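# Uncap the bottle, set cap on desk, bottle upright

## Task

Twist the cap off the bottle and set it down on the desk, leaving the bottle upright and free-standing. At the end both bottle and cap must be still, neither may rely on the robot to stay in place, and the cap must not remain in a gripper. Anything the robot is touching at the end must not drop by more than about a fingernail's width once released, and nothing may go off the table.

## Robot and tools

Robot: two 6-joint arms with parallel grippers, left_arm and right_arm. Base roots in the scene frame: left_arm at (+0.038, +0.283, 0) m, quat_wxyz (+0.999, 0, 0, -0.045); right_arm at (+0.023, -0.225, 0) m, quat_wxyz (+1.000, 0, 0, -0.005). Scene frame: origin on the table surface midway between the arms, +x out over the table, +z up, left_arm on the +y side. The names do not refer to sides of a camera image.

Joint order, used in every row and every per-joint list: waist (joint1), shoulder (joint2), elbow (joint3), wrist pitch (joint4), wrist yaw (joint5), wrist roll (joint6). Stated ranges in rad: waist -2.618 to 3.054, shoulder 0.000 to 3.142, elbow 0.000 to 3.142, wrist pitch -1.571 to 1.571, wrist yaw -1.571 to 1.571, wrist roll -2.094 to 2.094. True ends may differ by up to 0.036 rad either way.

Gripper: fingers point along its +z axis and close along its y axis. end_effector_position marks the point between the pads, about 1 cm short of the fingertips. A wrist camera on a mount sits near each gripper and can collide with things.

Tool execute_actions(actions): actions is a list of actions; each action is a table of up to 15 rows, one row per control step of 1/30 s; if fewer rows are given, the last one is held for the remaining steps. Every row holds 14 numbers in [-1, 1], always for both arms: left_arm's 6 joint values then its opening, then right_arm's 6 joint values then its opening. Joint values are offsets, not poses: each is measured from that arm's angles at the start of the action (for a call's first action, the angles last reported), not from the preceding row. Scale: 1.0 equals 1.202 rad for waist, 1.258 shoulder, 1.238 elbow, 2.073 wrist pitch, 2.022 for wrist yaw and for wrist roll. Opening is absolute: +1 fully open, -1 closed. An action pushing a joint more than 0.036 rad beyond its range is rejected for both arms; if the first action of a call fails that check, or any action is malformed, the whole call does nothing. A joint driven into its real end stops there, and the result then reports "joint sent to its limit". An empty list only returns the current state and images.

Tool move(target, speed, blocking): target is one 14-number row laid out as above; its joint values are offsets from the Joint positions in the most recent result that printed them, and the openings are absolute and applied at once. All joints travel along paths that finish together, so grippers curve. speed (rad/s, 0.01 to 2, default 0.5) caps the joint with the longest travel; paths last between 0.5 and 10 s, and stop short if 10 s is not enough. Paths ignore obstacles and the other arm. Faster motion or a target deeper past contact presses harder. blocking=false returns after 0.5 s while motion continues; check it with wait(0), and send no other motion until its end is reported (or call stop). The extra "move:" line reports the ending (done, off_target, moving, held, fault), limits=held or limits=none, and each arm's joint farthest from target.

Tool wait(seconds): 0 to 10; arms keep their last command. Tool stop(): brakes a running move; fingers continue. Tool zoom_image(camera, region): camera is cam_left_wrist or cam_right_wrist; region [x0, y0, x1, y1] in pixels from the top-left, at most 504 by 504. Tool read_manual(section): only "licences"; moves nothing. Tool finished_scene(scene): give the current scene number; it cannot be undone and reports success.

Results: a state line per arm gives the gripper position (m) and quat_wxyz in the scene frame; it can be off, more so at long reach. Joint positions and Joint velocities list each arm's six joints (rad, rad/s) plus the pad gap (m; 0.094 when fully open). Joint targets shows what the joints are currently driven toward. grip_measured is the opening on the command scale, with a fixed per-gripper error up to about 1 mm. "joint command not followed" means a clearance check altered joint targets. Step readings list joint angles at some steps; HELD marks an arm held back. Joint torques are total drive output with offsets and noise. FAULT, MOTOR HOT (75 °C) and OVER-TEMPERATURE FAULT lines report stops; at 90 °C an arm halts for 10 s, at 100 °C it goes limp and falls. Cameras are fisheye, 616x616.

Motion limits: each step, a joint's target stays within a lead of its measured angle: 0.202 rad waist, 0.258 shoulder, 0.238 elbow, 0.573 wrist pitch, 0.522 wrist yaw and roll; large offsets therefore need several actions, and leftover motion must be commanded again. Targets that would shift a gripper over 70 mm from its measured spot are scaled back. Zero offsets can let an arm sag; correct by sending offsets back to the wanted angles, then zeros.

Gripping: to hold, command an opening below grip_measured; about 0.03 below is firm, less is gentler. Pad force tops out near 50 to 62 N, weaker on thin parts, with a brief spike at first contact. Parts held may be briefly tugged, and loose items pushed.

Avoid: dropping or knocking items, anything leaving the table, arms striking or pressing each other, slams and hard pushes, long heavy holds that heat motors, and ending with the cap still held or anything propped up by the robot.

Each tool is called after ">>>" as a command line: name --argument value for each argument, lists and objects as JSON in quotes; but a table of rows of numbers goes row by row, as --pt "numbers of a row", without its own name.

## Session

>>> execute_actions --actions '[]'

Scene clock: 0.00 s.
left_arm: end_effector_position=(+0.5823, +0.1386, +0.3883) grip_measured=+1.000 end_effector_quat_wxyz=(+0.517, +0.189, +0.834, +0.043) | right_arm: end_effector_position=(+0.3246, -0.4361, +0.3298) grip_measured=+1.000 end_effector_quat_wxyz=(+0.292, -0.486, +0.666, -0.484)
Joint names: [waist, shoulder, elbow, wrist pitch, wrist yaw, wrist roll]
Joint positions: left_arm=[-0.219  2.055  2.458 -0.89  -0.15   0.228  0.094] | right_arm=[-0.777  1.101  1.131 -0.426 -0.362 -1.804  0.094]
Joint velocities: left_arm=[ 0.002 -0.027  0.007 -0.007 -0.022 -0.066  0.   ] | right_arm=[ 0.012 -0.017 -0.007  0.051 -0.007 -0.007  0.   ]
Joint torques (N m, as the arm reports them, + toward a larger angle): no reading
Motor temperatures (°C, as the motors report them): left_arm=[19 18 19 17 19 18] | right_arm=[17 18 17 19 19 16]
Joint targets: left_arm=[-0.219 2.044 2.468 -0.883 -0.150 0.225] | right_arm=[-0.777 1.096 1.134 -0.442 -0.366 -1.797]

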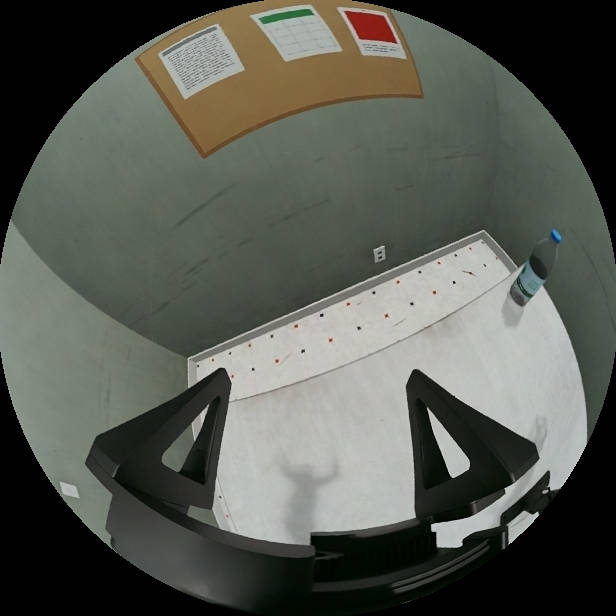

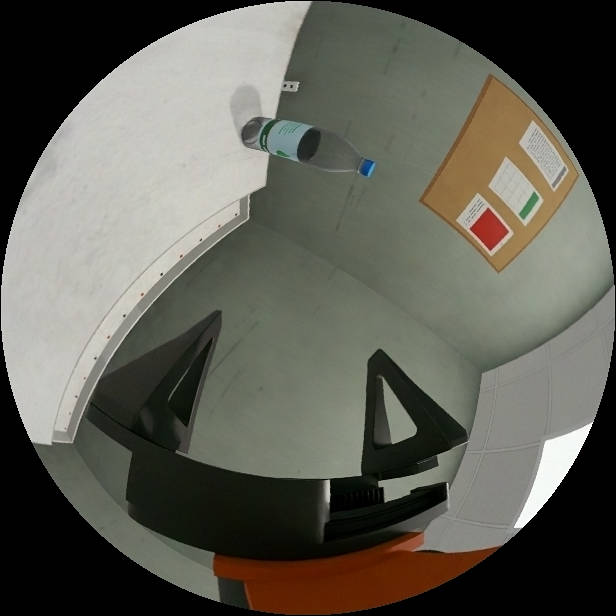

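>>> move --target '[-0.4,-0.75,-1.0,0.2,0.074,-0.113,1, 0.646,0,0,0,0.179,0.892,1]' --speed 1.0

Scene clock: 18.43 s.
left_arm: end_effector_position=(+0.3070, +0.0206, +0.3436) grip_measured=+1.000 end_effector_quat_wxyz=(+0.512, +0.318, +0.772, -0.204) | right_arm: end_effector_position=(+0.3963, -0.2289, +0.3256) grip_measured=+1.000 end_effector_quat_wxyz=(+0.555, +0.001, +0.832, -0.005)
Joint names: [waist, shoulder, elbow, wrist pitch, wrist yaw, wrist roll]
Joint positions: left_arm=[-0.692  1.138  1.233 -0.499 -0.012  0.006  0.094] | right_arm=[-0.007  1.101  1.131 -0.425 -0.006 -0.011  0.094]
Joint velocities: left_arm=[-0.017  0.012  0.007  0.022 -0.037  0.037  0.   ] | right_arm=[ 0.002 -0.002  0.017  0.022  0.007  0.037  0.   ]
Joint torques (N m, as the arm reports them, + toward a larger angle): left_arm=[-0.5  -5.36  6.54  1.78  0.1  -0.05] | right_arm=[ 0.45 -3.54  7.38  1.66  0.08  0.1 ]
Motor temperatures (°C, as the motors report them): left_arm=[19 21 20 20 19 18] | right_arm=[17 18 19 24 19 16]
Joint targets: left_arm=[-0.700 1.111 1.220 -0.475 -0.001 -0.001] | right_arm=[-0.001 1.101 1.131 -0.426 0.001 -0.000]
move: off_target (left_arm); limits=none; left_arm: farthest joint: the shoulder, 0.027 radians from its target (0.943 radians at the start); right_arm: farthest joint: the wrist roll, 0.010 radians from its target (1.804 radians at the start)

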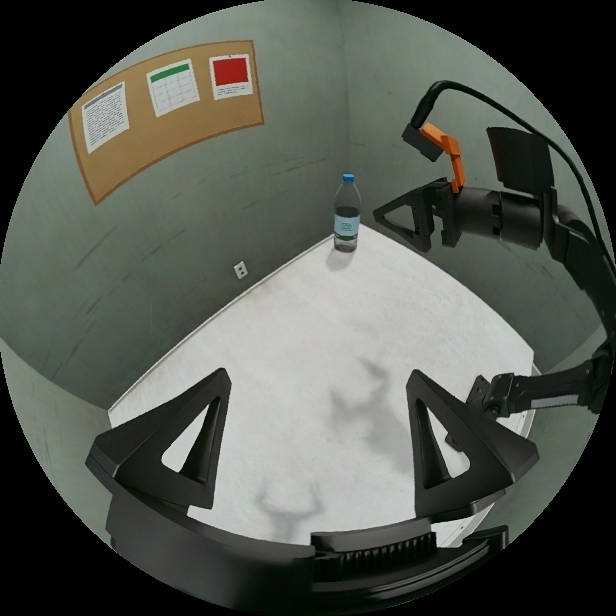

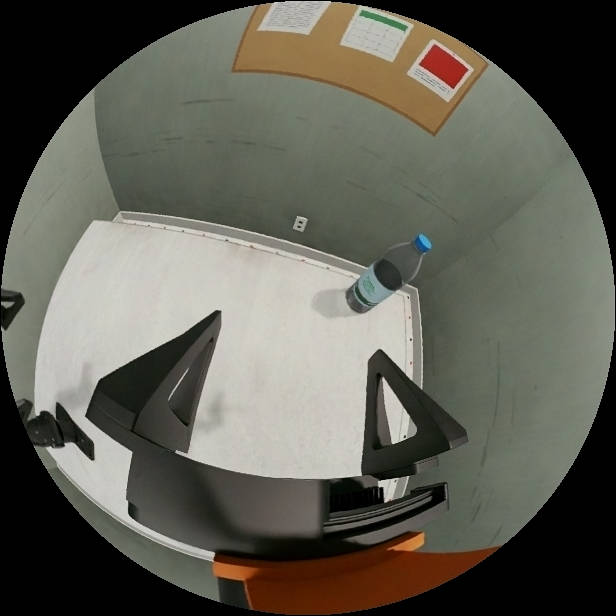

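>>> move --target '[0,-0.02,0,0.01,0,0,1, -0.21,0.481,-0.596,0.74,0,0,1]' --speed 1.0

Scene clock: 29.97 s.
left_arm: end_effector_position=(+0.3070, +0.0206, +0.3436) grip_measured=+1.000 end_effector_quat_wxyz=(+0.512, +0.318, +0.772, -0.204) | right_arm: end_effector_position=(+0.4334, -0.3327, +0.1185) grip_measured=+1.000 end_effector_quat_wxyz=(+0.635, +0.094, +0.762, -0.084)
Joint names: [waist, shoulder, elbow, wrist pitch, wrist yaw, wrist roll]
Joint positions: left_arm=[-0.692  1.138  1.233 -0.499 -0.012  0.006  0.094] | right_arm=[-0.253  1.693  0.411  1.103 -0.006 -0.01   0.094]
Joint velocities: left_arm=[ 0.012 -0.007 -0.002 -0.022 -0.007  0.037  0.   ] | right_arm=[-0.002 -0.007 -0.007 -0.037 -0.007  0.051  0.   ]
Joint torques (N m, as the arm reports them, + toward a larger angle): left_arm=[ 0.08 -5.23  7.48  1.76  0.02  0.  ] | right_arm=[-0.46 -5.6   3.28  1.78  0.02 -0.01]
Motor temperatures (°C, as the motors report them): left_arm=[19 20 20 22 19 18] | right_arm=[17 18 19 26 19 16]
Joint targets: left_arm=[-0.692 1.113 1.233 -0.478 -0.012 0.006] | right_arm=[-0.259 1.706 0.393 1.109 -0.007 -0.011]
move: off_target (left_arm); limits=none; left_arm: farthest joint: the shoulder, 0.025 radians from its target (0.025 radians at the start); right_arm: farthest joint: the elbow, 0.017 radians from its target (0.738 radians at the start)

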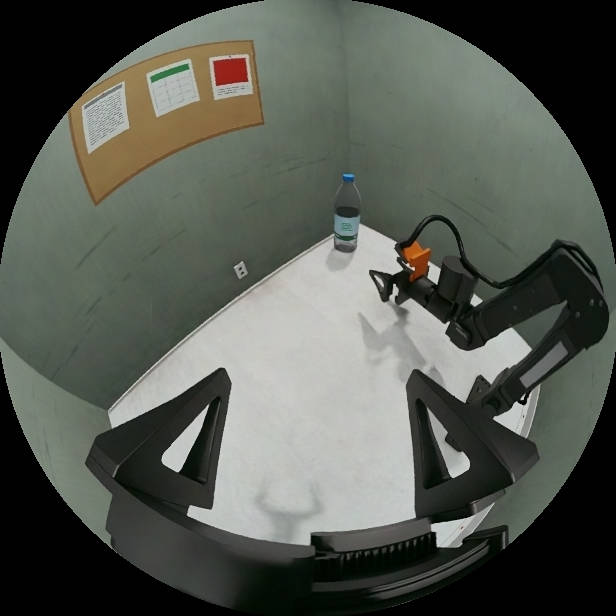

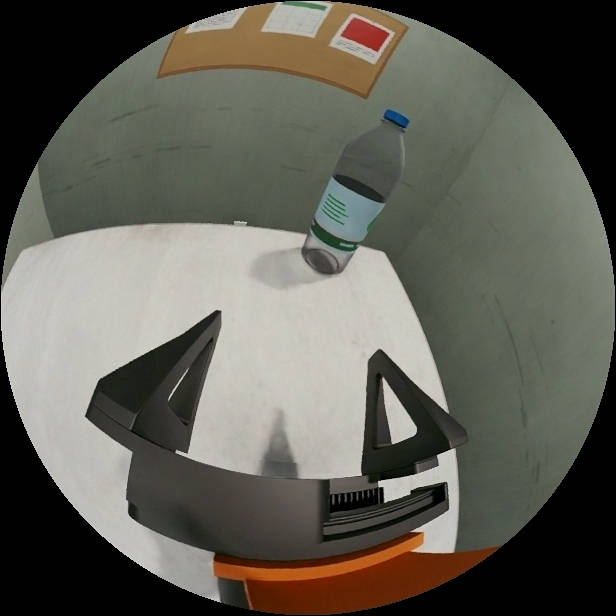

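>>> move --target '[0,-0.02,0,0.01,0,0,1, -0.045,0.262,0.31,-0.014,0,0,1]' --speed 0.6

Scene clock: 36.77 s.
left_arm: end_effector_position=(+0.3070, +0.0206, +0.3436) grip_measured=+1.000 end_effector_quat_wxyz=(+0.512, +0.318, +0.772, -0.204) | right_arm: end_effector_position=(+0.5137, -0.3798, +0.1113) grip_measured=+1.000 end_effector_quat_wxyz=(+0.648, +0.111, +0.747, -0.102)
Joint names: [waist, shoulder, elbow, wrist pitch, wrist yaw, wrist roll]
Joint positions: left_arm=[-0.692  1.138  1.233 -0.499 -0.012  0.006  0.094] | right_arm=[-0.301  2.006  0.768  1.098 -0.006 -0.01   0.094]
Joint velocities: left_arm=[-0.017 -0.012  0.002 -0.022 -0.022  0.051  0.   ] | right_arm=[ 0.007 -0.002  0.002 -0.007  0.037  0.007  0.   ]
Joint torques (N m, as the arm reports them, + toward a larger angle): left_arm=[ 0.08 -5.26  7.55  1.76  0.    0.01] | right_arm=[-0.44 -8.4   6.98  1.51  0.02 -0.01]
Motor temperatures (°C, as the motors report them): left_arm=[19 20 21 22 19 18] | right_arm=[17 19 19 27 19 16]
Joint targets: left_arm=[-0.692 1.113 1.233 -0.478 -0.012 0.006] | right_arm=[-0.307 2.023 0.794 1.074 -0.006 -0.010]
move: off_target (left_arm, right_arm); limits=none; left_arm: farthest joint: the shoulder, 0.025 radians from its target (0.025 radians at the start); right_arm: farthest joint: the elbow, 0.027 radians from its target (0.384 radians at the start)

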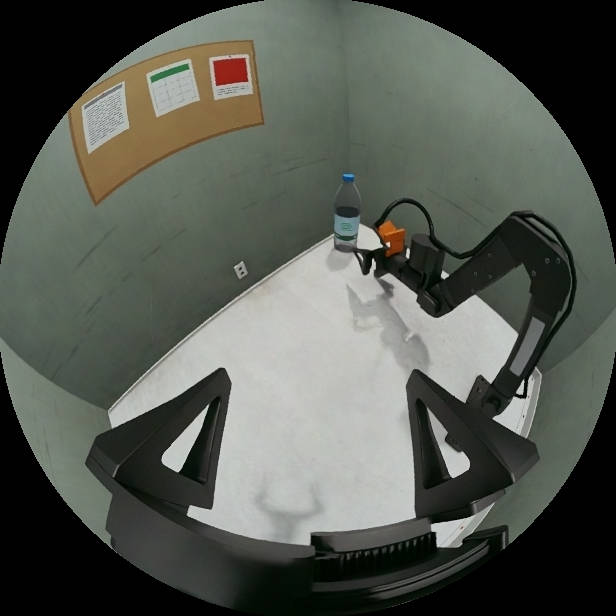

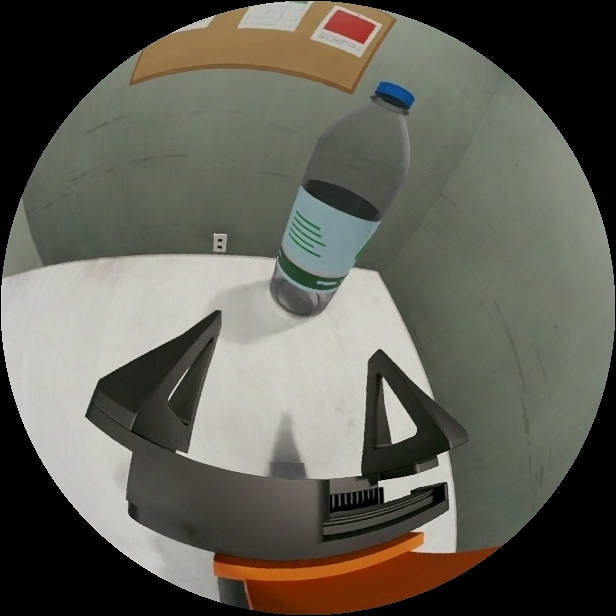

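>>> move --target '[0,-0.02,0,0.01,0,0,1, 0,0.155,0.26,-0.055,0,0,1]' --speed 0.4

Scene clock: 42.03 s.
left_arm: end_effector_position=(+0.3070, +0.0206, +0.3436) grip_measured=+1.000 end_effector_quat_wxyz=(+0.512, +0.318, +0.772, -0.204) | right_arm: end_effector_position=(+0.5759, -0.3998, +0.1134) grip_measured=+1.000 end_effector_quat_wxyz=(+0.660, +0.109, +0.736, -0.104)
Joint names: [waist, shoulder, elbow, wrist pitch, wrist yaw, wrist roll]
Joint positions: left_arm=[-0.692  1.138  1.233 -0.499 -0.012  0.006  0.094] | right_arm=[-0.301  2.183  1.063  1.011 -0.006 -0.01   0.094]
Joint velocities: left_arm=[-0.007  0.007  0.012  0.095 -0.007 -0.037  0.   ] | right_arm=[-0.002 -0.007 -0.002 -0.022 -0.022  0.022  0.   ]
Joint torques (N m, as the arm reports them, + toward a larger angle): left_arm=[ 0.17 -5.14  7.47  1.76  0.    0.  ] | right_arm=[  0.03 -10.27   7.57   1.51   0.02  -0.01]
Motor temperatures (°C, as the motors report them): left_arm=[19 20 21 23 19 18] | right_arm=[17 20 19 28 19 16]
Joint targets: left_arm=[-0.692 1.113 1.233 -0.478 -0.012 0.006] | right_arm=[-0.301 2.201 1.090 0.984 -0.006 -0.010]
move: off_target (left_arm, right_arm); limits=none; left_arm: farthest joint: the shoulder, 0.025 radians from its target (0.025 radians at the start); right_arm: farthest joint: the elbow, 0.027 radians from its target (0.322 radians at the start)

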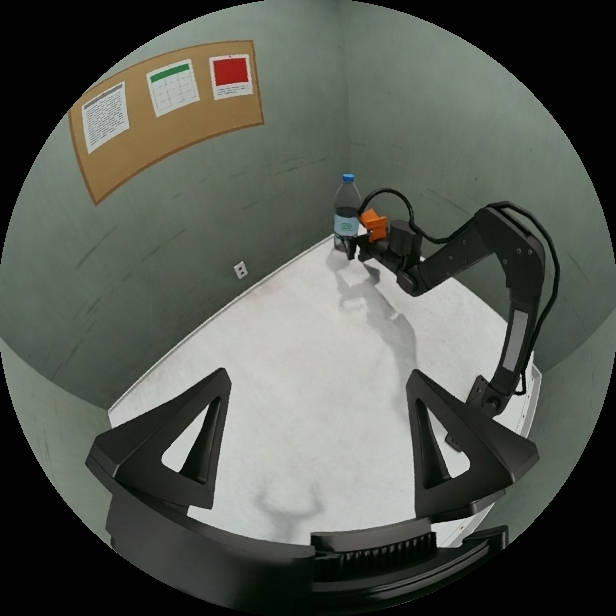

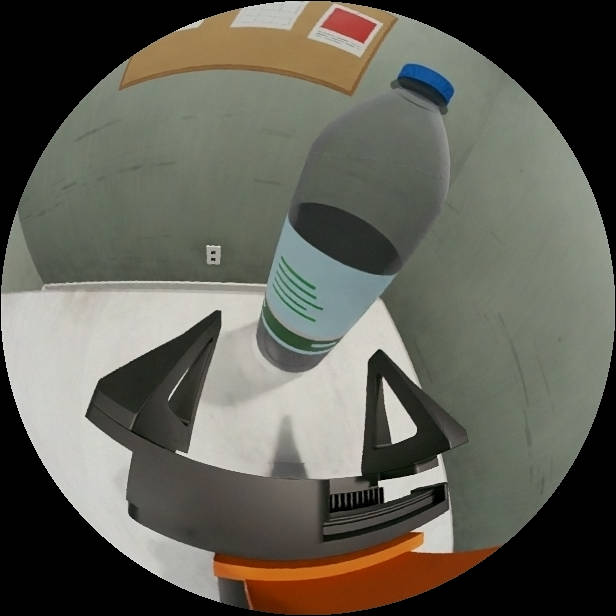

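>>> move --target '[0,-0.02,0,0.01,0,0,1, -0.022,0.088,0.166,-0.058,0,0,1]' --speed 0.25

Scene clock: 53.80 s.
left_arm: end_effector_position=(+0.3070, +0.0206, +0.3436) grip_measured=+1.000 end_effector_quat_wxyz=(+0.512, +0.318, +0.772, -0.204) | right_arm: end_effector_position=(+0.6054, -0.4223, +0.1117) grip_measured=+1.000 end_effector_quat_wxyz=(+0.656, +0.117, +0.738, -0.110)
Joint names: [waist, shoulder, elbow, wrist pitch, wrist yaw, wrist roll]
Joint positions: left_arm=[-0.692  1.138  1.233 -0.499 -0.012  0.006  0.094] | right_arm=[-0.321  2.274  1.241  0.918 -0.006 -0.01   0.094]
Joint velocities: left_arm=[ 0.007  0.007  0.002 -0.007  0.095 -0.022  0.   ] | right_arm=[-0.007  0.007 -0.002 -0.051 -0.022  0.007  0.   ]
Joint torques (N m, as the arm reports them, + toward a larger angle): left_arm=[ 0.1  -5.14  7.55  1.76 -0.01  0.  ] | right_arm=[ -0.47 -11.26   8.02   1.51   0.02   0.  ]
Motor temperatures (°C, as the motors report them): left_arm=[19 20 21 24 19 18] | right_arm=[17 21 20 28 19 16]
Joint targets: left_arm=[-0.692 1.113 1.233 -0.478 -0.012 0.006] | right_arm=[-0.328 2.293 1.269 0.891 -0.006 -0.010]
move: off_target (left_arm, right_arm); limits=none; left_arm: farthest joint: the shoulder, 0.025 radians from its target (0.025 radians at the start); right_arm: farthest joint: the elbow, 0.028 radians from its target (0.206 radians at the start)

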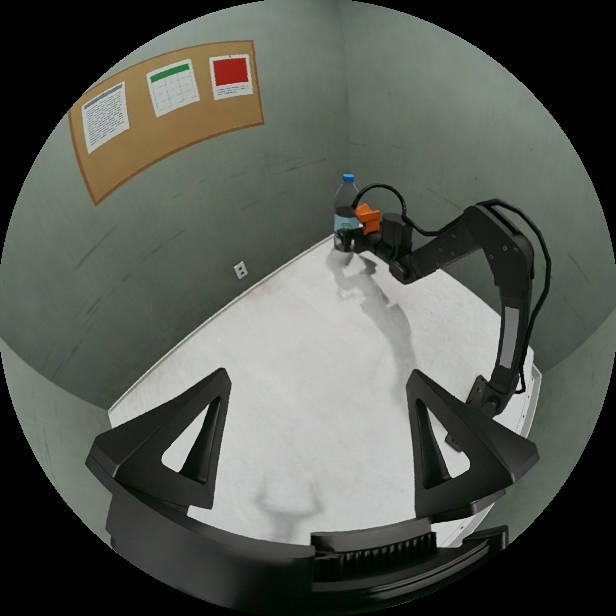

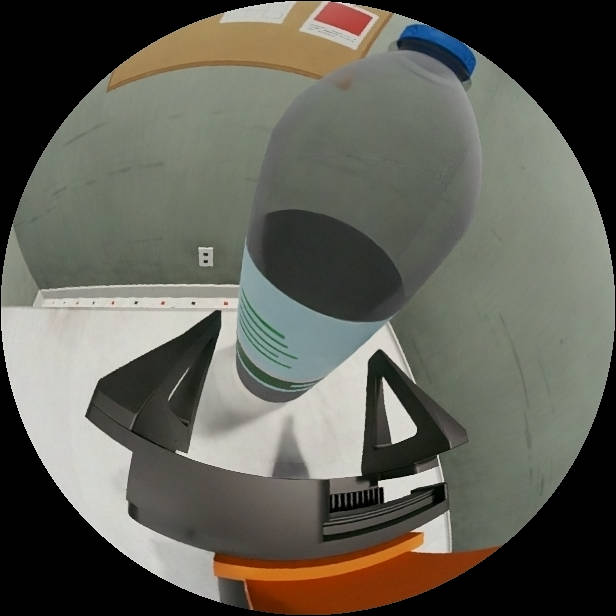

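>>> move --target '[0,-0.02,0,0.01,0,0,1, 0,0.13,0.122,0.07,0,0,1]' --speed 0.15

Scene clock: 62.17 s.
left_arm: end_effector_position=(+0.3070, +0.0206, +0.3436) grip_measured=+1.000 end_effector_quat_wxyz=(+0.512, +0.318, +0.772, -0.204) | right_arm: end_effector_position=(+0.6289, -0.4303, +0.1094) grip_measured=+1.000 end_effector_quat_wxyz=(+0.697, +0.110, +0.698, -0.117)
Joint names: [waist, shoulder, elbow, wrist pitch, wrist yaw, wrist roll]
Joint positions: left_arm=[-0.692  1.138  1.233 -0.499 -0.012  0.006  0.094] | right_arm=[-0.321  2.419  1.363  1.057 -0.006 -0.01   0.094]
Joint velocities: left_arm=[ 0.002 -0.007  0.012 -0.037 -0.051 -0.022  0.   ] | right_arm=[ 0.007 -0.002 -0.007 -0.022  0.022  0.037  0.   ]
Joint torques (N m, as the arm reports them, + toward a larger angle): left_arm=[ 0.12 -5.24  7.56  1.73  0.   -0.01] | right_arm=[ -0.01 -12.24   7.96   1.79   0.02  -0.01]
Motor temperatures (°C, as the motors report them): left_arm=[19 20 21 24 19 18] | right_arm=[17 23 20 29 19 16]
Joint targets: left_arm=[-0.692 1.113 1.233 -0.478 -0.012 0.006] | right_arm=[-0.321 2.437 1.392 1.063 -0.006 -0.010]
move: off_target (left_arm, right_arm); limits=none; left_arm: farthest joint: the shoulder, 0.025 radians from its target (0.025 radians at the start); right_arm: farthest joint: the elbow, 0.029 radians from its target (0.151 radians at the start)

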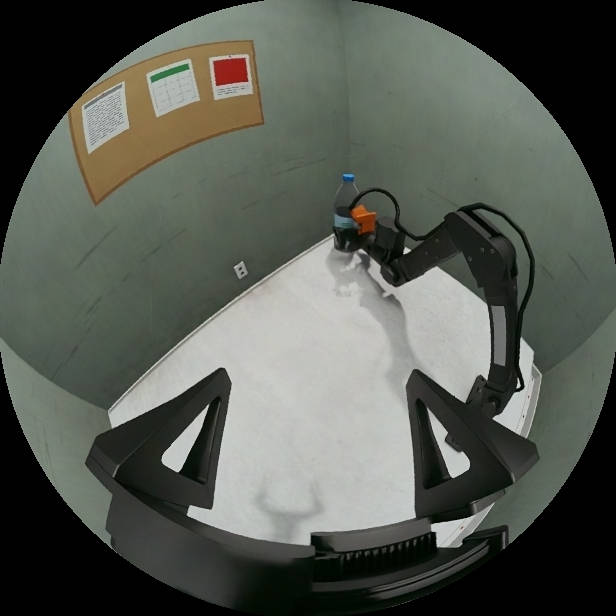

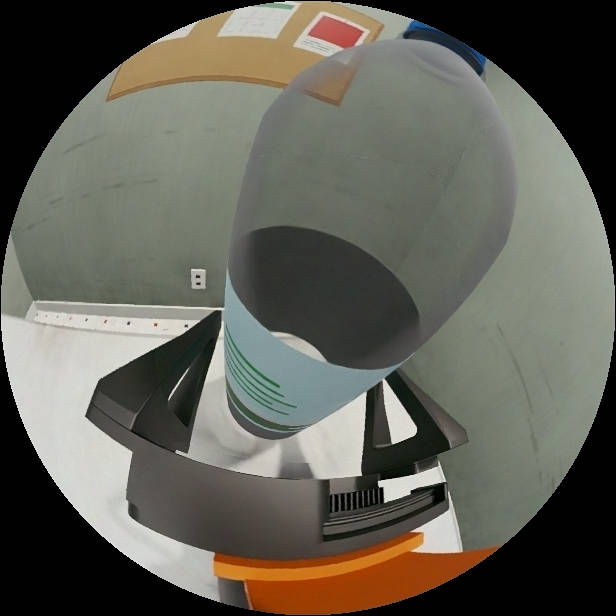

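>>> move --target '[0,-0.02,0,0.01,0,0,1, 0,0.047,0.093,-0.025,0,0,1]' --speed 0.12

>>> move --target '[0,-0.02,0,0.01,0,0,1, 0,0.014,0.022,0,0,0,0.6]' --speed 0.12

Scene clock: 70.30 s.
left_arm: end_effector_position=(+0.3070, +0.0206, +0.3436) grip_measured=+1.000 end_effector_quat_wxyz=(+0.512, +0.318, +0.772, -0.204) | right_arm: end_effector_position=(+0.6432, -0.4352, +0.1153) grip_measured=+1.000 end_effector_quat_wxyz=(+0.705, +0.109, +0.690, -0.119)
Joint names: [waist, shoulder, elbow, wrist pitch, wrist yaw, wrist roll]
Joint positions: left_arm=[-0.692  1.138  1.233 -0.499 -0.012  0.006  0.094] | right_arm=[-0.321  2.459  1.449  1.032 -0.006 -0.01   0.094]
Joint velocities: left_arm=[ 0.007  0.002  0.002 -0.007  0.051  0.022  0.   ] | right_arm=[ 0.007 -0.017  0.012 -0.007  0.007  0.022  0.   ]
Joint torques (N m, as the arm reports them, + toward a larger angle): left_arm=[ 0.11 -5.26  7.51  1.77 -0.01 -0.01] | right_arm=[ -0.02 -12.48   8.11   1.5    0.02   0.  ]
Motor temperatures (°C, as the motors report them): left_arm=[19 19 21 24 19 18] | right_arm=[17 24 20 30 19 16]
Joint targets: left_arm=[-0.692 1.113 1.233 -0.478 -0.012 0.006] | right_arm=[-0.321 2.479 1.478 1.005 -0.006 -0.010]
move: off_target (left_arm, right_arm); limits=none; left_arm: farthest joint: the shoulder, 0.025 radians from its target (0.025 radians at the start); right_arm: farthest joint: the elbow, 0.029 radians from its target (0.115 radians at the start)

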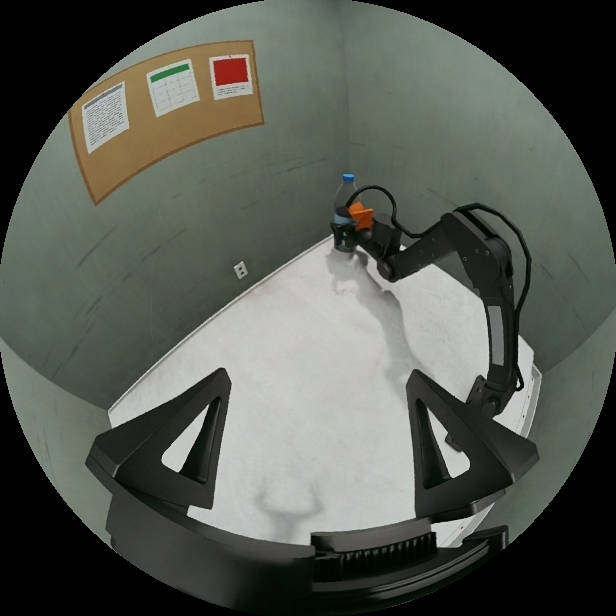

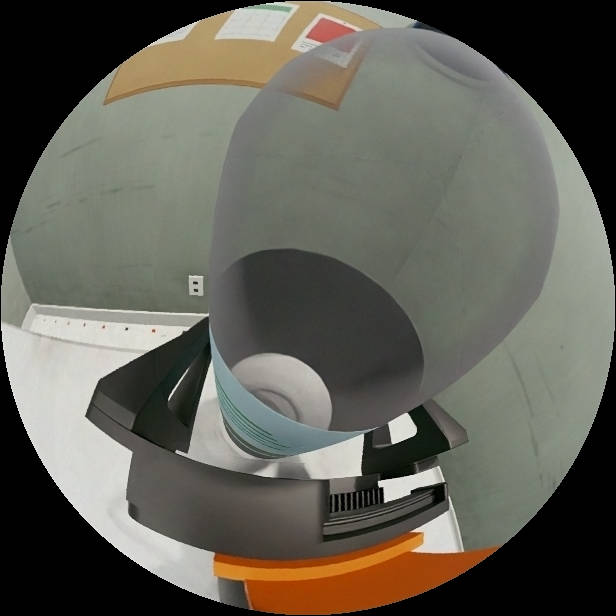

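Scene clock: 71.00 s.
left_arm: end_effector_position=(+0.3070, +0.0206, +0.3436) grip_measured=+1.000 end_effector_quat_wxyz=(+0.512, +0.318, +0.772, -0.204) | right_arm: end_effector_position=(+0.6432, -0.4352, +0.1153) grip_measured=+0.628 end_effector_quat_wxyz=(+0.705, +0.109, +0.690, -0.119)
Joint names: [waist, shoulder, elbow, wrist pitch, wrist yaw, wrist roll]
Joint positions: left_arm=[-0.692  1.138  1.233 -0.499 -0.012  0.006  0.094] | right_arm=[-0.321  2.459  1.449  1.032 -0.006 -0.01   0.076]
Joint velocities: left_arm=[ 0.012 -0.002 -0.022  0.007 -0.007 -0.066  0.   ] | right_arm=[ 0.002 -0.007 -0.017  0.081  0.037 -0.007 -0.001]
Joint torques (N m, as the arm reports them, + toward a larger angle): left_arm=[ 0.08 -5.26  7.55  1.76  0.    0.  ] | right_arm=[  0.01 -12.7    8.06   1.73   0.02  -0.01]
Motor temperatures (°C, as the motors report them): left_arm=[19 19 21 24 19 18] | right_arm=[17 24 20 30 19 16]
Joint targets: left_arm=[-0.692 1.113 1.233 -0.478 -0.012 0.006] | right_arm=[-0.321 2.476 1.477 1.032 -0.007 -0.010]
move: off_target (left_arm, right_arm); limits=none; left_arm: farthest joint: the shoulder, 0.025 radians from its target (0.025 radians at the start); right_arm: farthest joint: the elbow, 0.027 radians from its target (0.027 radians at the start)

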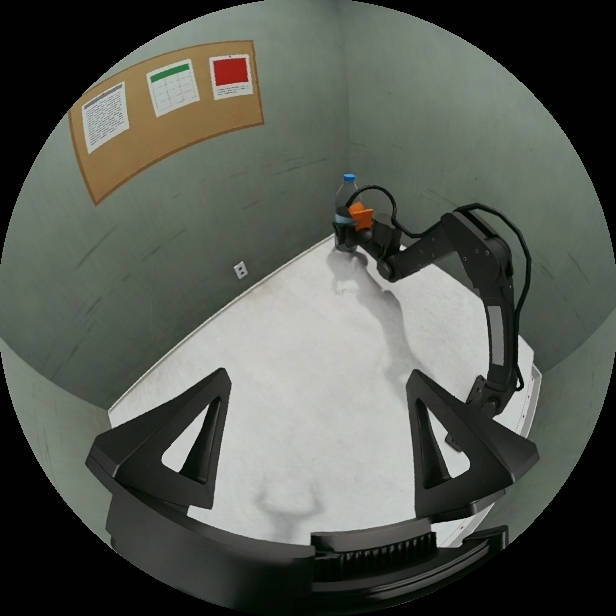

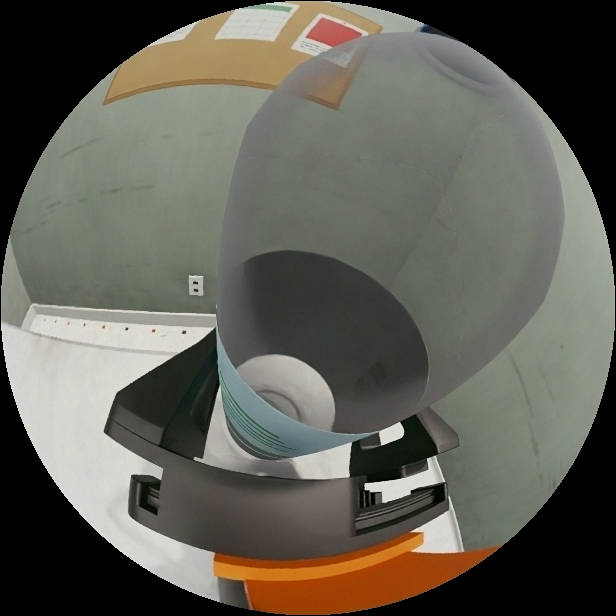

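>>> move --target '[0.027,0.22,0.455,-0.316,0,0,1, 0,-0.09,0.022,-0.045,0,0,0.58]' --speed 0.5

Scene clock: 89.37 s.
left_arm: end_effector_position=(+0.3013, +0.0382, +0.3457) grip_measured=+1.000 end_effector_quat_wxyz=(+0.358, +0.343, +0.858, -0.136) | right_arm: end_effector_position=(+0.6423, -0.4349, +0.1559) grip_measured=+0.628 end_effector_quat_wxyz=(+0.711, +0.108, +0.684, -0.120)
Joint names: [waist, shoulder, elbow, wrist pitch, wrist yaw, wrist roll]
Joint positions: left_arm=[-0.669  1.402  1.762 -1.144 -0.012  0.006  0.094] | right_arm=[-0.321  2.365  1.449  0.956 -0.006 -0.01   0.076]
Joint velocities: left_arm=[-0.007 -0.017 -0.002 -0.037  0.051 -0.051  0.   ] | right_arm=[-0.002  0.002 -0.012  0.037 -0.007  0.037 -0.   ]
Joint torques (N m, as the arm reports them, + toward a larger angle): left_arm=[ 0.79 -3.71  9.13  1.18  0.    0.01] | right_arm=[ -0.01 -15.07   8.42   1.58   0.01  -0.01]
Motor temperatures (°C, as the motors report them): left_arm=[19 19 21 25 19 18] | right_arm=[17 26 21 32 19 16]
Joint targets: left_arm=[-0.660 1.415 1.796 -1.154 -0.012 0.006] | right_arm=[-0.321 2.345 1.477 0.939 -0.006 -0.010]
move: off_target (left_arm, right_arm); limits=none; left_arm: farthest joint: the elbow, 0.035 radians from its target (0.563 radians at the start); right_arm: farthest joint: the elbow, 0.027 radians from its target (0.027 radians at the start)

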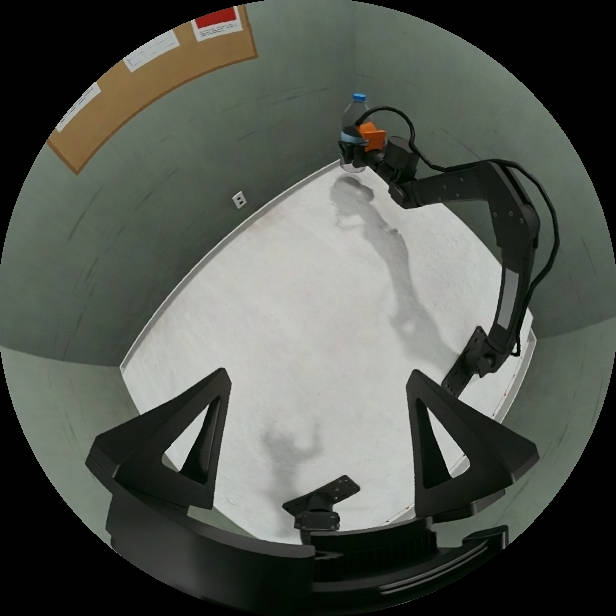

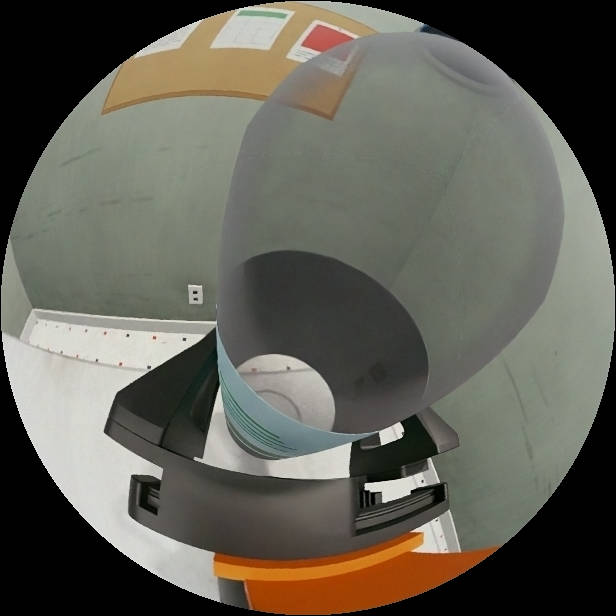

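>>> move --target '[0.007,0.01,0.028,-0.005,0,0,1, 0.288,-0.427,-0.70,0.15,-0.40,-0.388,0.58]' --speed 0.5

Scene clock: 95.60 s.
left_arm: end_effector_position=(+0.3012, +0.0383, +0.3455) grip_measured=+1.000 end_effector_quat_wxyz=(+0.358, +0.343, +0.858, -0.135) | right_arm: end_effector_position=(+0.4428, -0.0899, +0.1622) grip_measured=+0.628 end_effector_quat_wxyz=(+0.710, -0.511, +0.484, +0.006)
Joint names: [waist, shoulder, elbow, wrist pitch, wrist yaw, wrist roll]
Joint positions: left_arm=[-0.669  1.402  1.762 -1.145 -0.012  0.006  0.094] | right_arm=[ 0.022  1.848  0.603  1.259 -0.806 -0.794  0.076]
Joint velocities: left_arm=[-0.012 -0.007  0.007  0.037 -0.051  0.081  0.   ] | right_arm=[-0.032  0.007 -0.012  0.007 -0.022 -0.051  0.   ]
Joint torques (N m, as the arm reports them, + toward a larger angle): left_arm=[ 0.76 -3.76  9.06  1.18 -0.02  0.  ] | right_arm=[ 0.22 -9.43  3.09  1.59 -0.08  0.  ]
Motor temperatures (°C, as the motors report them): left_arm=[19 19 22 25 19 18] | right_arm=[17 27 21 32 19 16]
Joint targets: left_arm=[-0.660 1.415 1.796 -1.154 -0.012 0.006] | right_arm=[0.025 1.828 0.583 1.266 -0.815 -0.794]
move: off_target (left_arm, right_arm); limits=none; left_arm: farthest joint: the elbow, 0.035 radians from its target (0.035 radians at the start); right_arm: farthest joint: the shoulder, 0.021 radians from its target (0.537 radians at the start)

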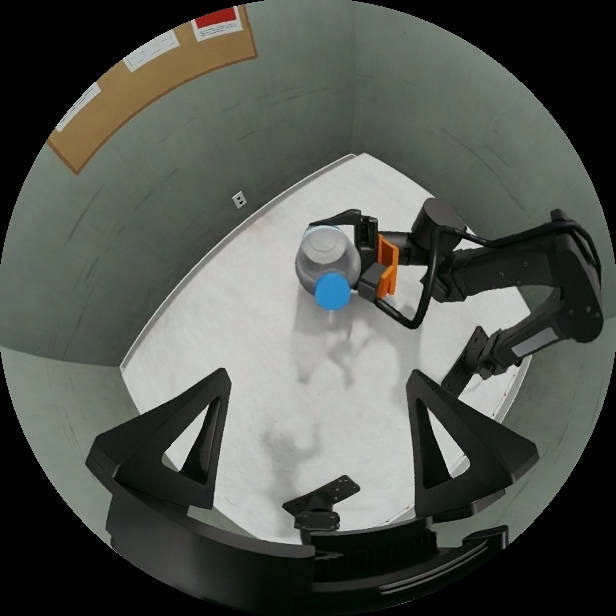

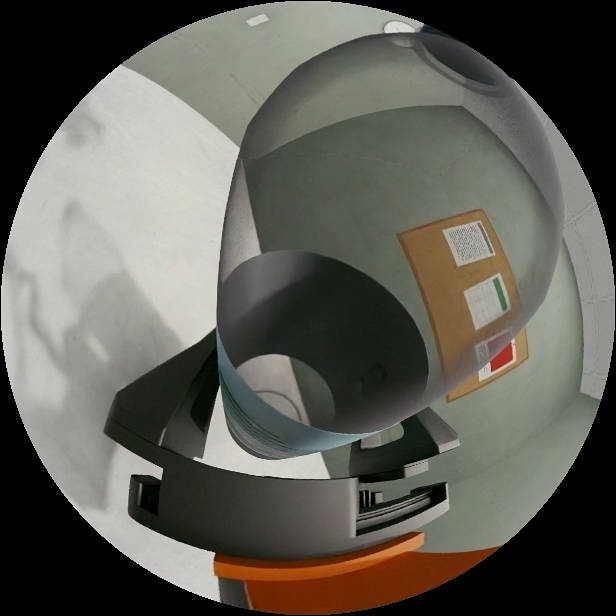

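>>> move --target '[-0.025,0.088,-0.108,0.118,0,0,0.3, 0,-0.016,-0.016,0.003,-0.004,0,0.58]' --speed 0.3

Scene clock: 101.50 s.
left_arm: end_effector_position=(+0.3337, -0.0049, +0.2963) grip_measured=+0.302 end_effector_quat_wxyz=(+0.353, +0.353, +0.856, -0.138) | right_arm: end_effector_position=(+0.4427, -0.0898, +0.1623) grip_measured=+0.628 end_effector_quat_wxyz=(+0.711, -0.511, +0.484, +0.005)
Joint names: [waist, shoulder, elbow, wrist pitch, wrist yaw, wrist roll]
Joint positions: left_arm=[-0.691  1.508  1.638 -0.923 -0.012  0.006  0.061] | right_arm=[ 0.022  1.848  0.603  1.26  -0.807 -0.795  0.076]
Joint velocities: left_arm=[-0.027 -0.017 -0.002 -0.037  0.007 -0.022 -0.001] | right_arm=[-0.002 -0.002 -0.017 -0.007  0.051 -0.066  0.   ]
Joint torques (N m, as the arm reports them, + toward a larger angle): left_arm=[-0.6  -5.85  6.38  1.47  0.01  0.  ] | right_arm=[ 0.04 -9.37  3.09  1.58 -0.06  0.01]
Motor temperatures (°C, as the motors report them): left_arm=[19 19 22 24 19 18] | right_arm=[17 25 20 32 19 16]
Joint targets: left_arm=[-0.699 1.513 1.628 -0.900 -0.012 0.006] | right_arm=[0.022 1.828 0.583 1.266 -0.815 -0.794]
move: off_target (left_arm); limits=none; left_arm: farthest joint: the wrist pitch, 0.023 radians from its target (0.244 radians at the start); right_arm: farthest joint: the shoulder, 0.020 radians from its target (0.020 radians at the start)

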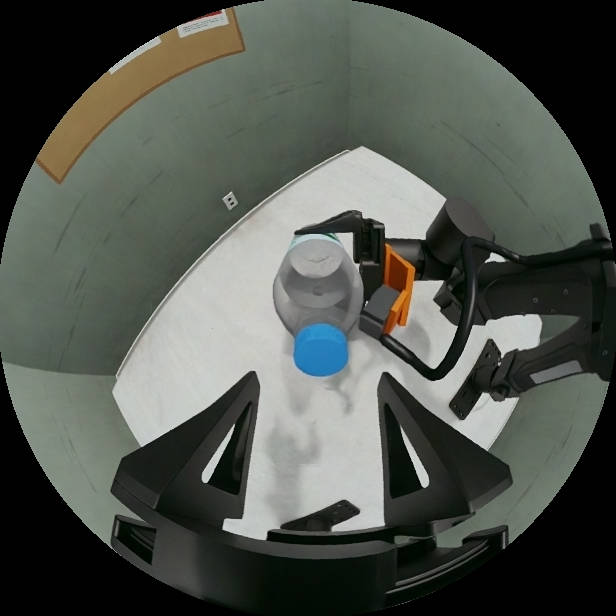

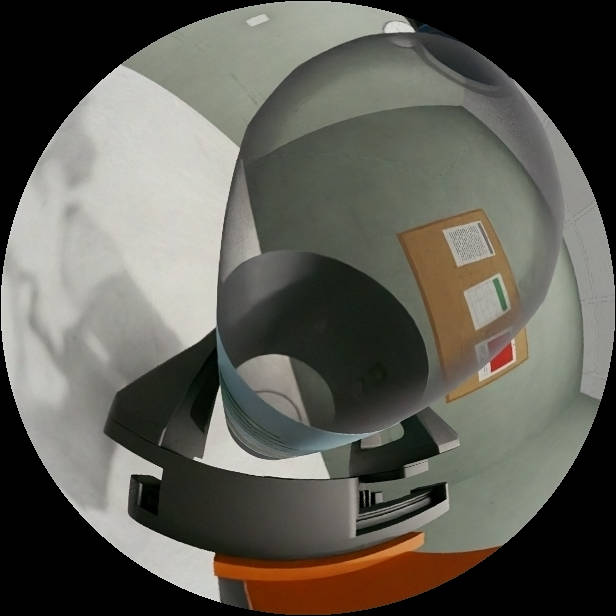

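>>> move --target '[-0.006,0.004,-0.008,0.011,0,0.775,0.3, 0,-0.016,-0.016,0.003,-0.004,0,0.58]' --speed 1.0

Scene clock: 109.27 s.
left_arm: end_effector_position=(+0.3345, -0.0057, +0.2974) grip_measured=+0.301 end_effector_quat_wxyz=(+0.350, +0.852, +0.357, +0.153) | right_arm: end_effector_position=(+0.4427, -0.0898, +0.1623) grip_measured=+0.628 end_effector_quat_wxyz=(+0.711, -0.511, +0.484, +0.005)
Joint names: [waist, shoulder, elbow, wrist pitch, wrist yaw, wrist roll]
Joint positions: left_arm=[-0.691  1.508  1.638 -0.917 -0.012  1.573  0.061] | right_arm=[ 0.022  1.848  0.603  1.26  -0.807 -0.795  0.076]
Joint velocities: left_arm=[ 0.002  0.007 -0.017  0.095  0.007  0.007 -0.   ] | right_arm=[ 0.012 -0.002  0.012 -0.022 -0.051  0.037  0.001]
Joint torques (N m, as the arm reports them, + toward a larger angle): left_arm=[-0.49 -5.85  6.39  1.4   0.02 -0.02] | right_arm=[ 0.01 -9.39  3.1   1.58 -0.05 -0.01]
Motor temperatures (°C, as the motors report them): left_arm=[19 19 21 25 19 18] | right_arm=[17 24 19 33 19 16]
Joint targets: left_arm=[-0.698 1.513 1.628 -0.901 -0.012 1.573] | right_arm=[0.022 1.828 0.583 1.266 -0.815 -0.795]
move: done; limits=none; left_arm: farthest joint: the wrist pitch, 0.017 radians from its target (0.023 radians at the start); right_arm: farthest joint: the shoulder, 0.020 radians from its target (0.020 radians at the start)

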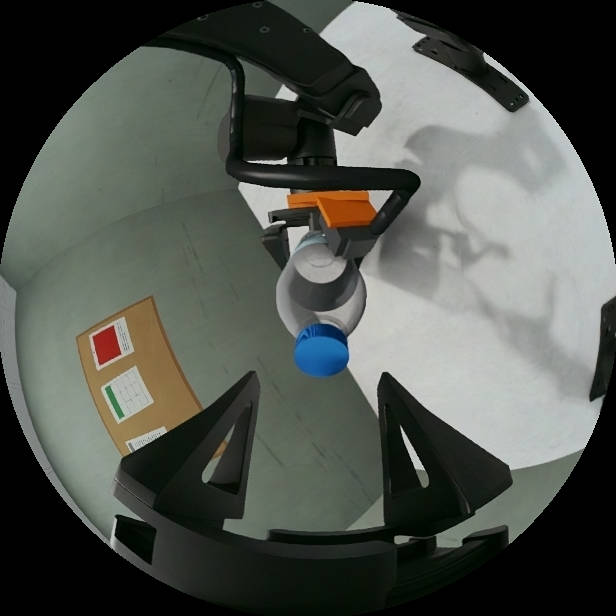

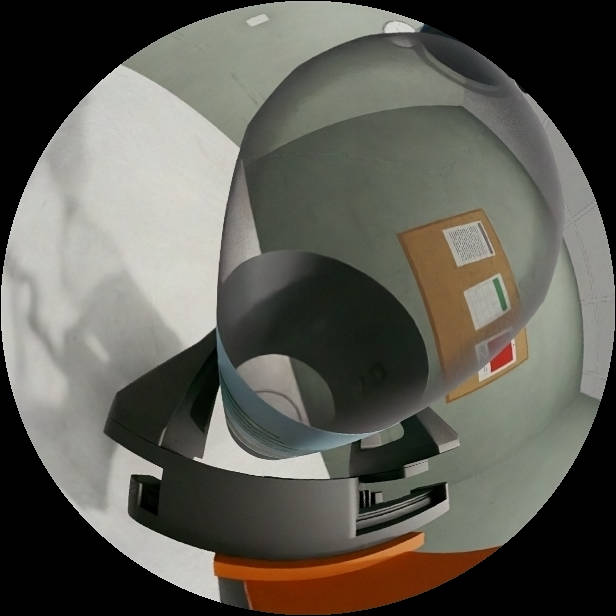

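>>> move --target '[-0.006,0.036,-0.054,0.056,0,0.21,0.3, 0,-0.016,-0.016,0.003,-0.004,0,0.58]' --speed 0.3

Scene clock: 115.53 s.
left_arm: end_effector_position=(+0.3480, -0.0190, +0.2795) grip_measured=+0.301 end_effector_quat_wxyz=(+0.316, +0.905, +0.170, +0.227) | right_arm: end_effector_position=(+0.4427, -0.0898, +0.1623) grip_measured=+0.628 end_effector_quat_wxyz=(+0.711, -0.511, +0.484, +0.005)
Joint names: [waist, shoulder, elbow, wrist pitch, wrist yaw, wrist roll]
Joint positions: left_arm=[-0.691  1.543  1.586 -0.814 -0.012  1.996  0.061] | right_arm=[ 0.022  1.848  0.603  1.26  -0.807 -0.795  0.076]
Joint velocities: left_arm=[ 0.002 -0.017  0.007  0.051  0.037  0.051 -0.   ] | right_arm=[-0.002 -0.002  0.007  0.007  0.022 -0.037  0.001]
Joint torques (N m, as the arm reports them, + toward a larger angle): left_arm=[-0.51 -6.03  6.31  1.4   0.01  0.  ] | right_arm=[ 0.   -9.38  3.09  1.58 -0.06 -0.01]
Motor temperatures (°C, as the motors report them): left_arm=[19 20 21 25 19 18] | right_arm=[17 24 19 33 19 16]
Joint targets: left_arm=[-0.698 1.553 1.572 -0.801 -0.012 1.997] | right_arm=[0.022 1.828 0.583 1.266 -0.815 -0.795]
move: done; limits=none; left_arm: farthest joint: the elbow, 0.015 radians from its target (0.067 radians at the start); right_arm: farthest joint: the shoulder, 0.020 radians from its target (0.020 radians at the start)

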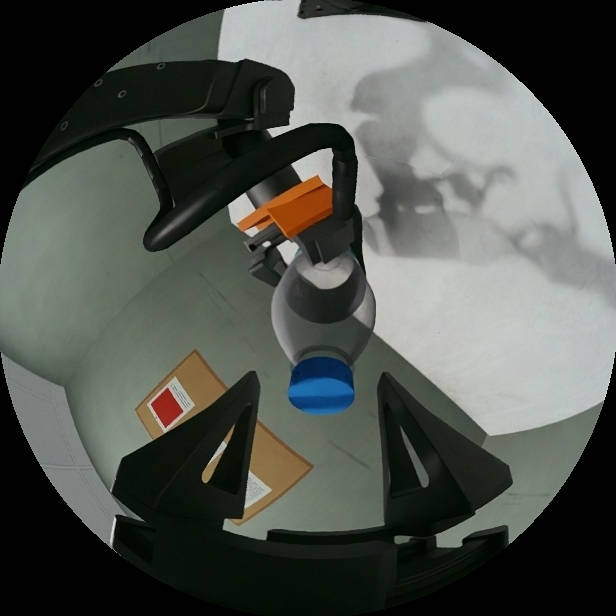

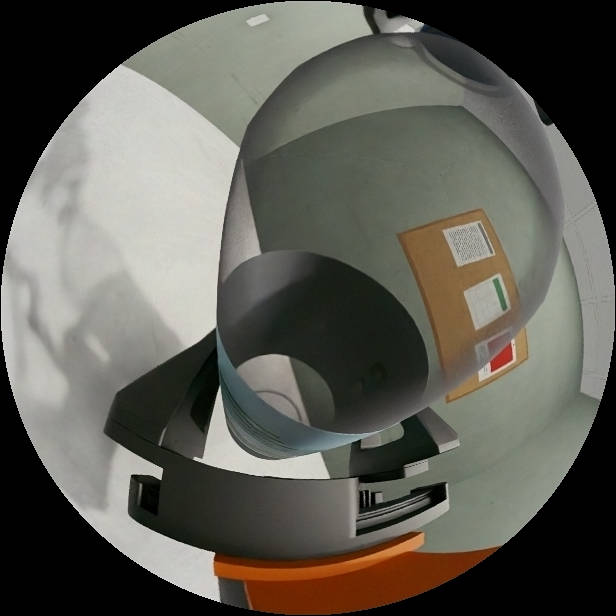

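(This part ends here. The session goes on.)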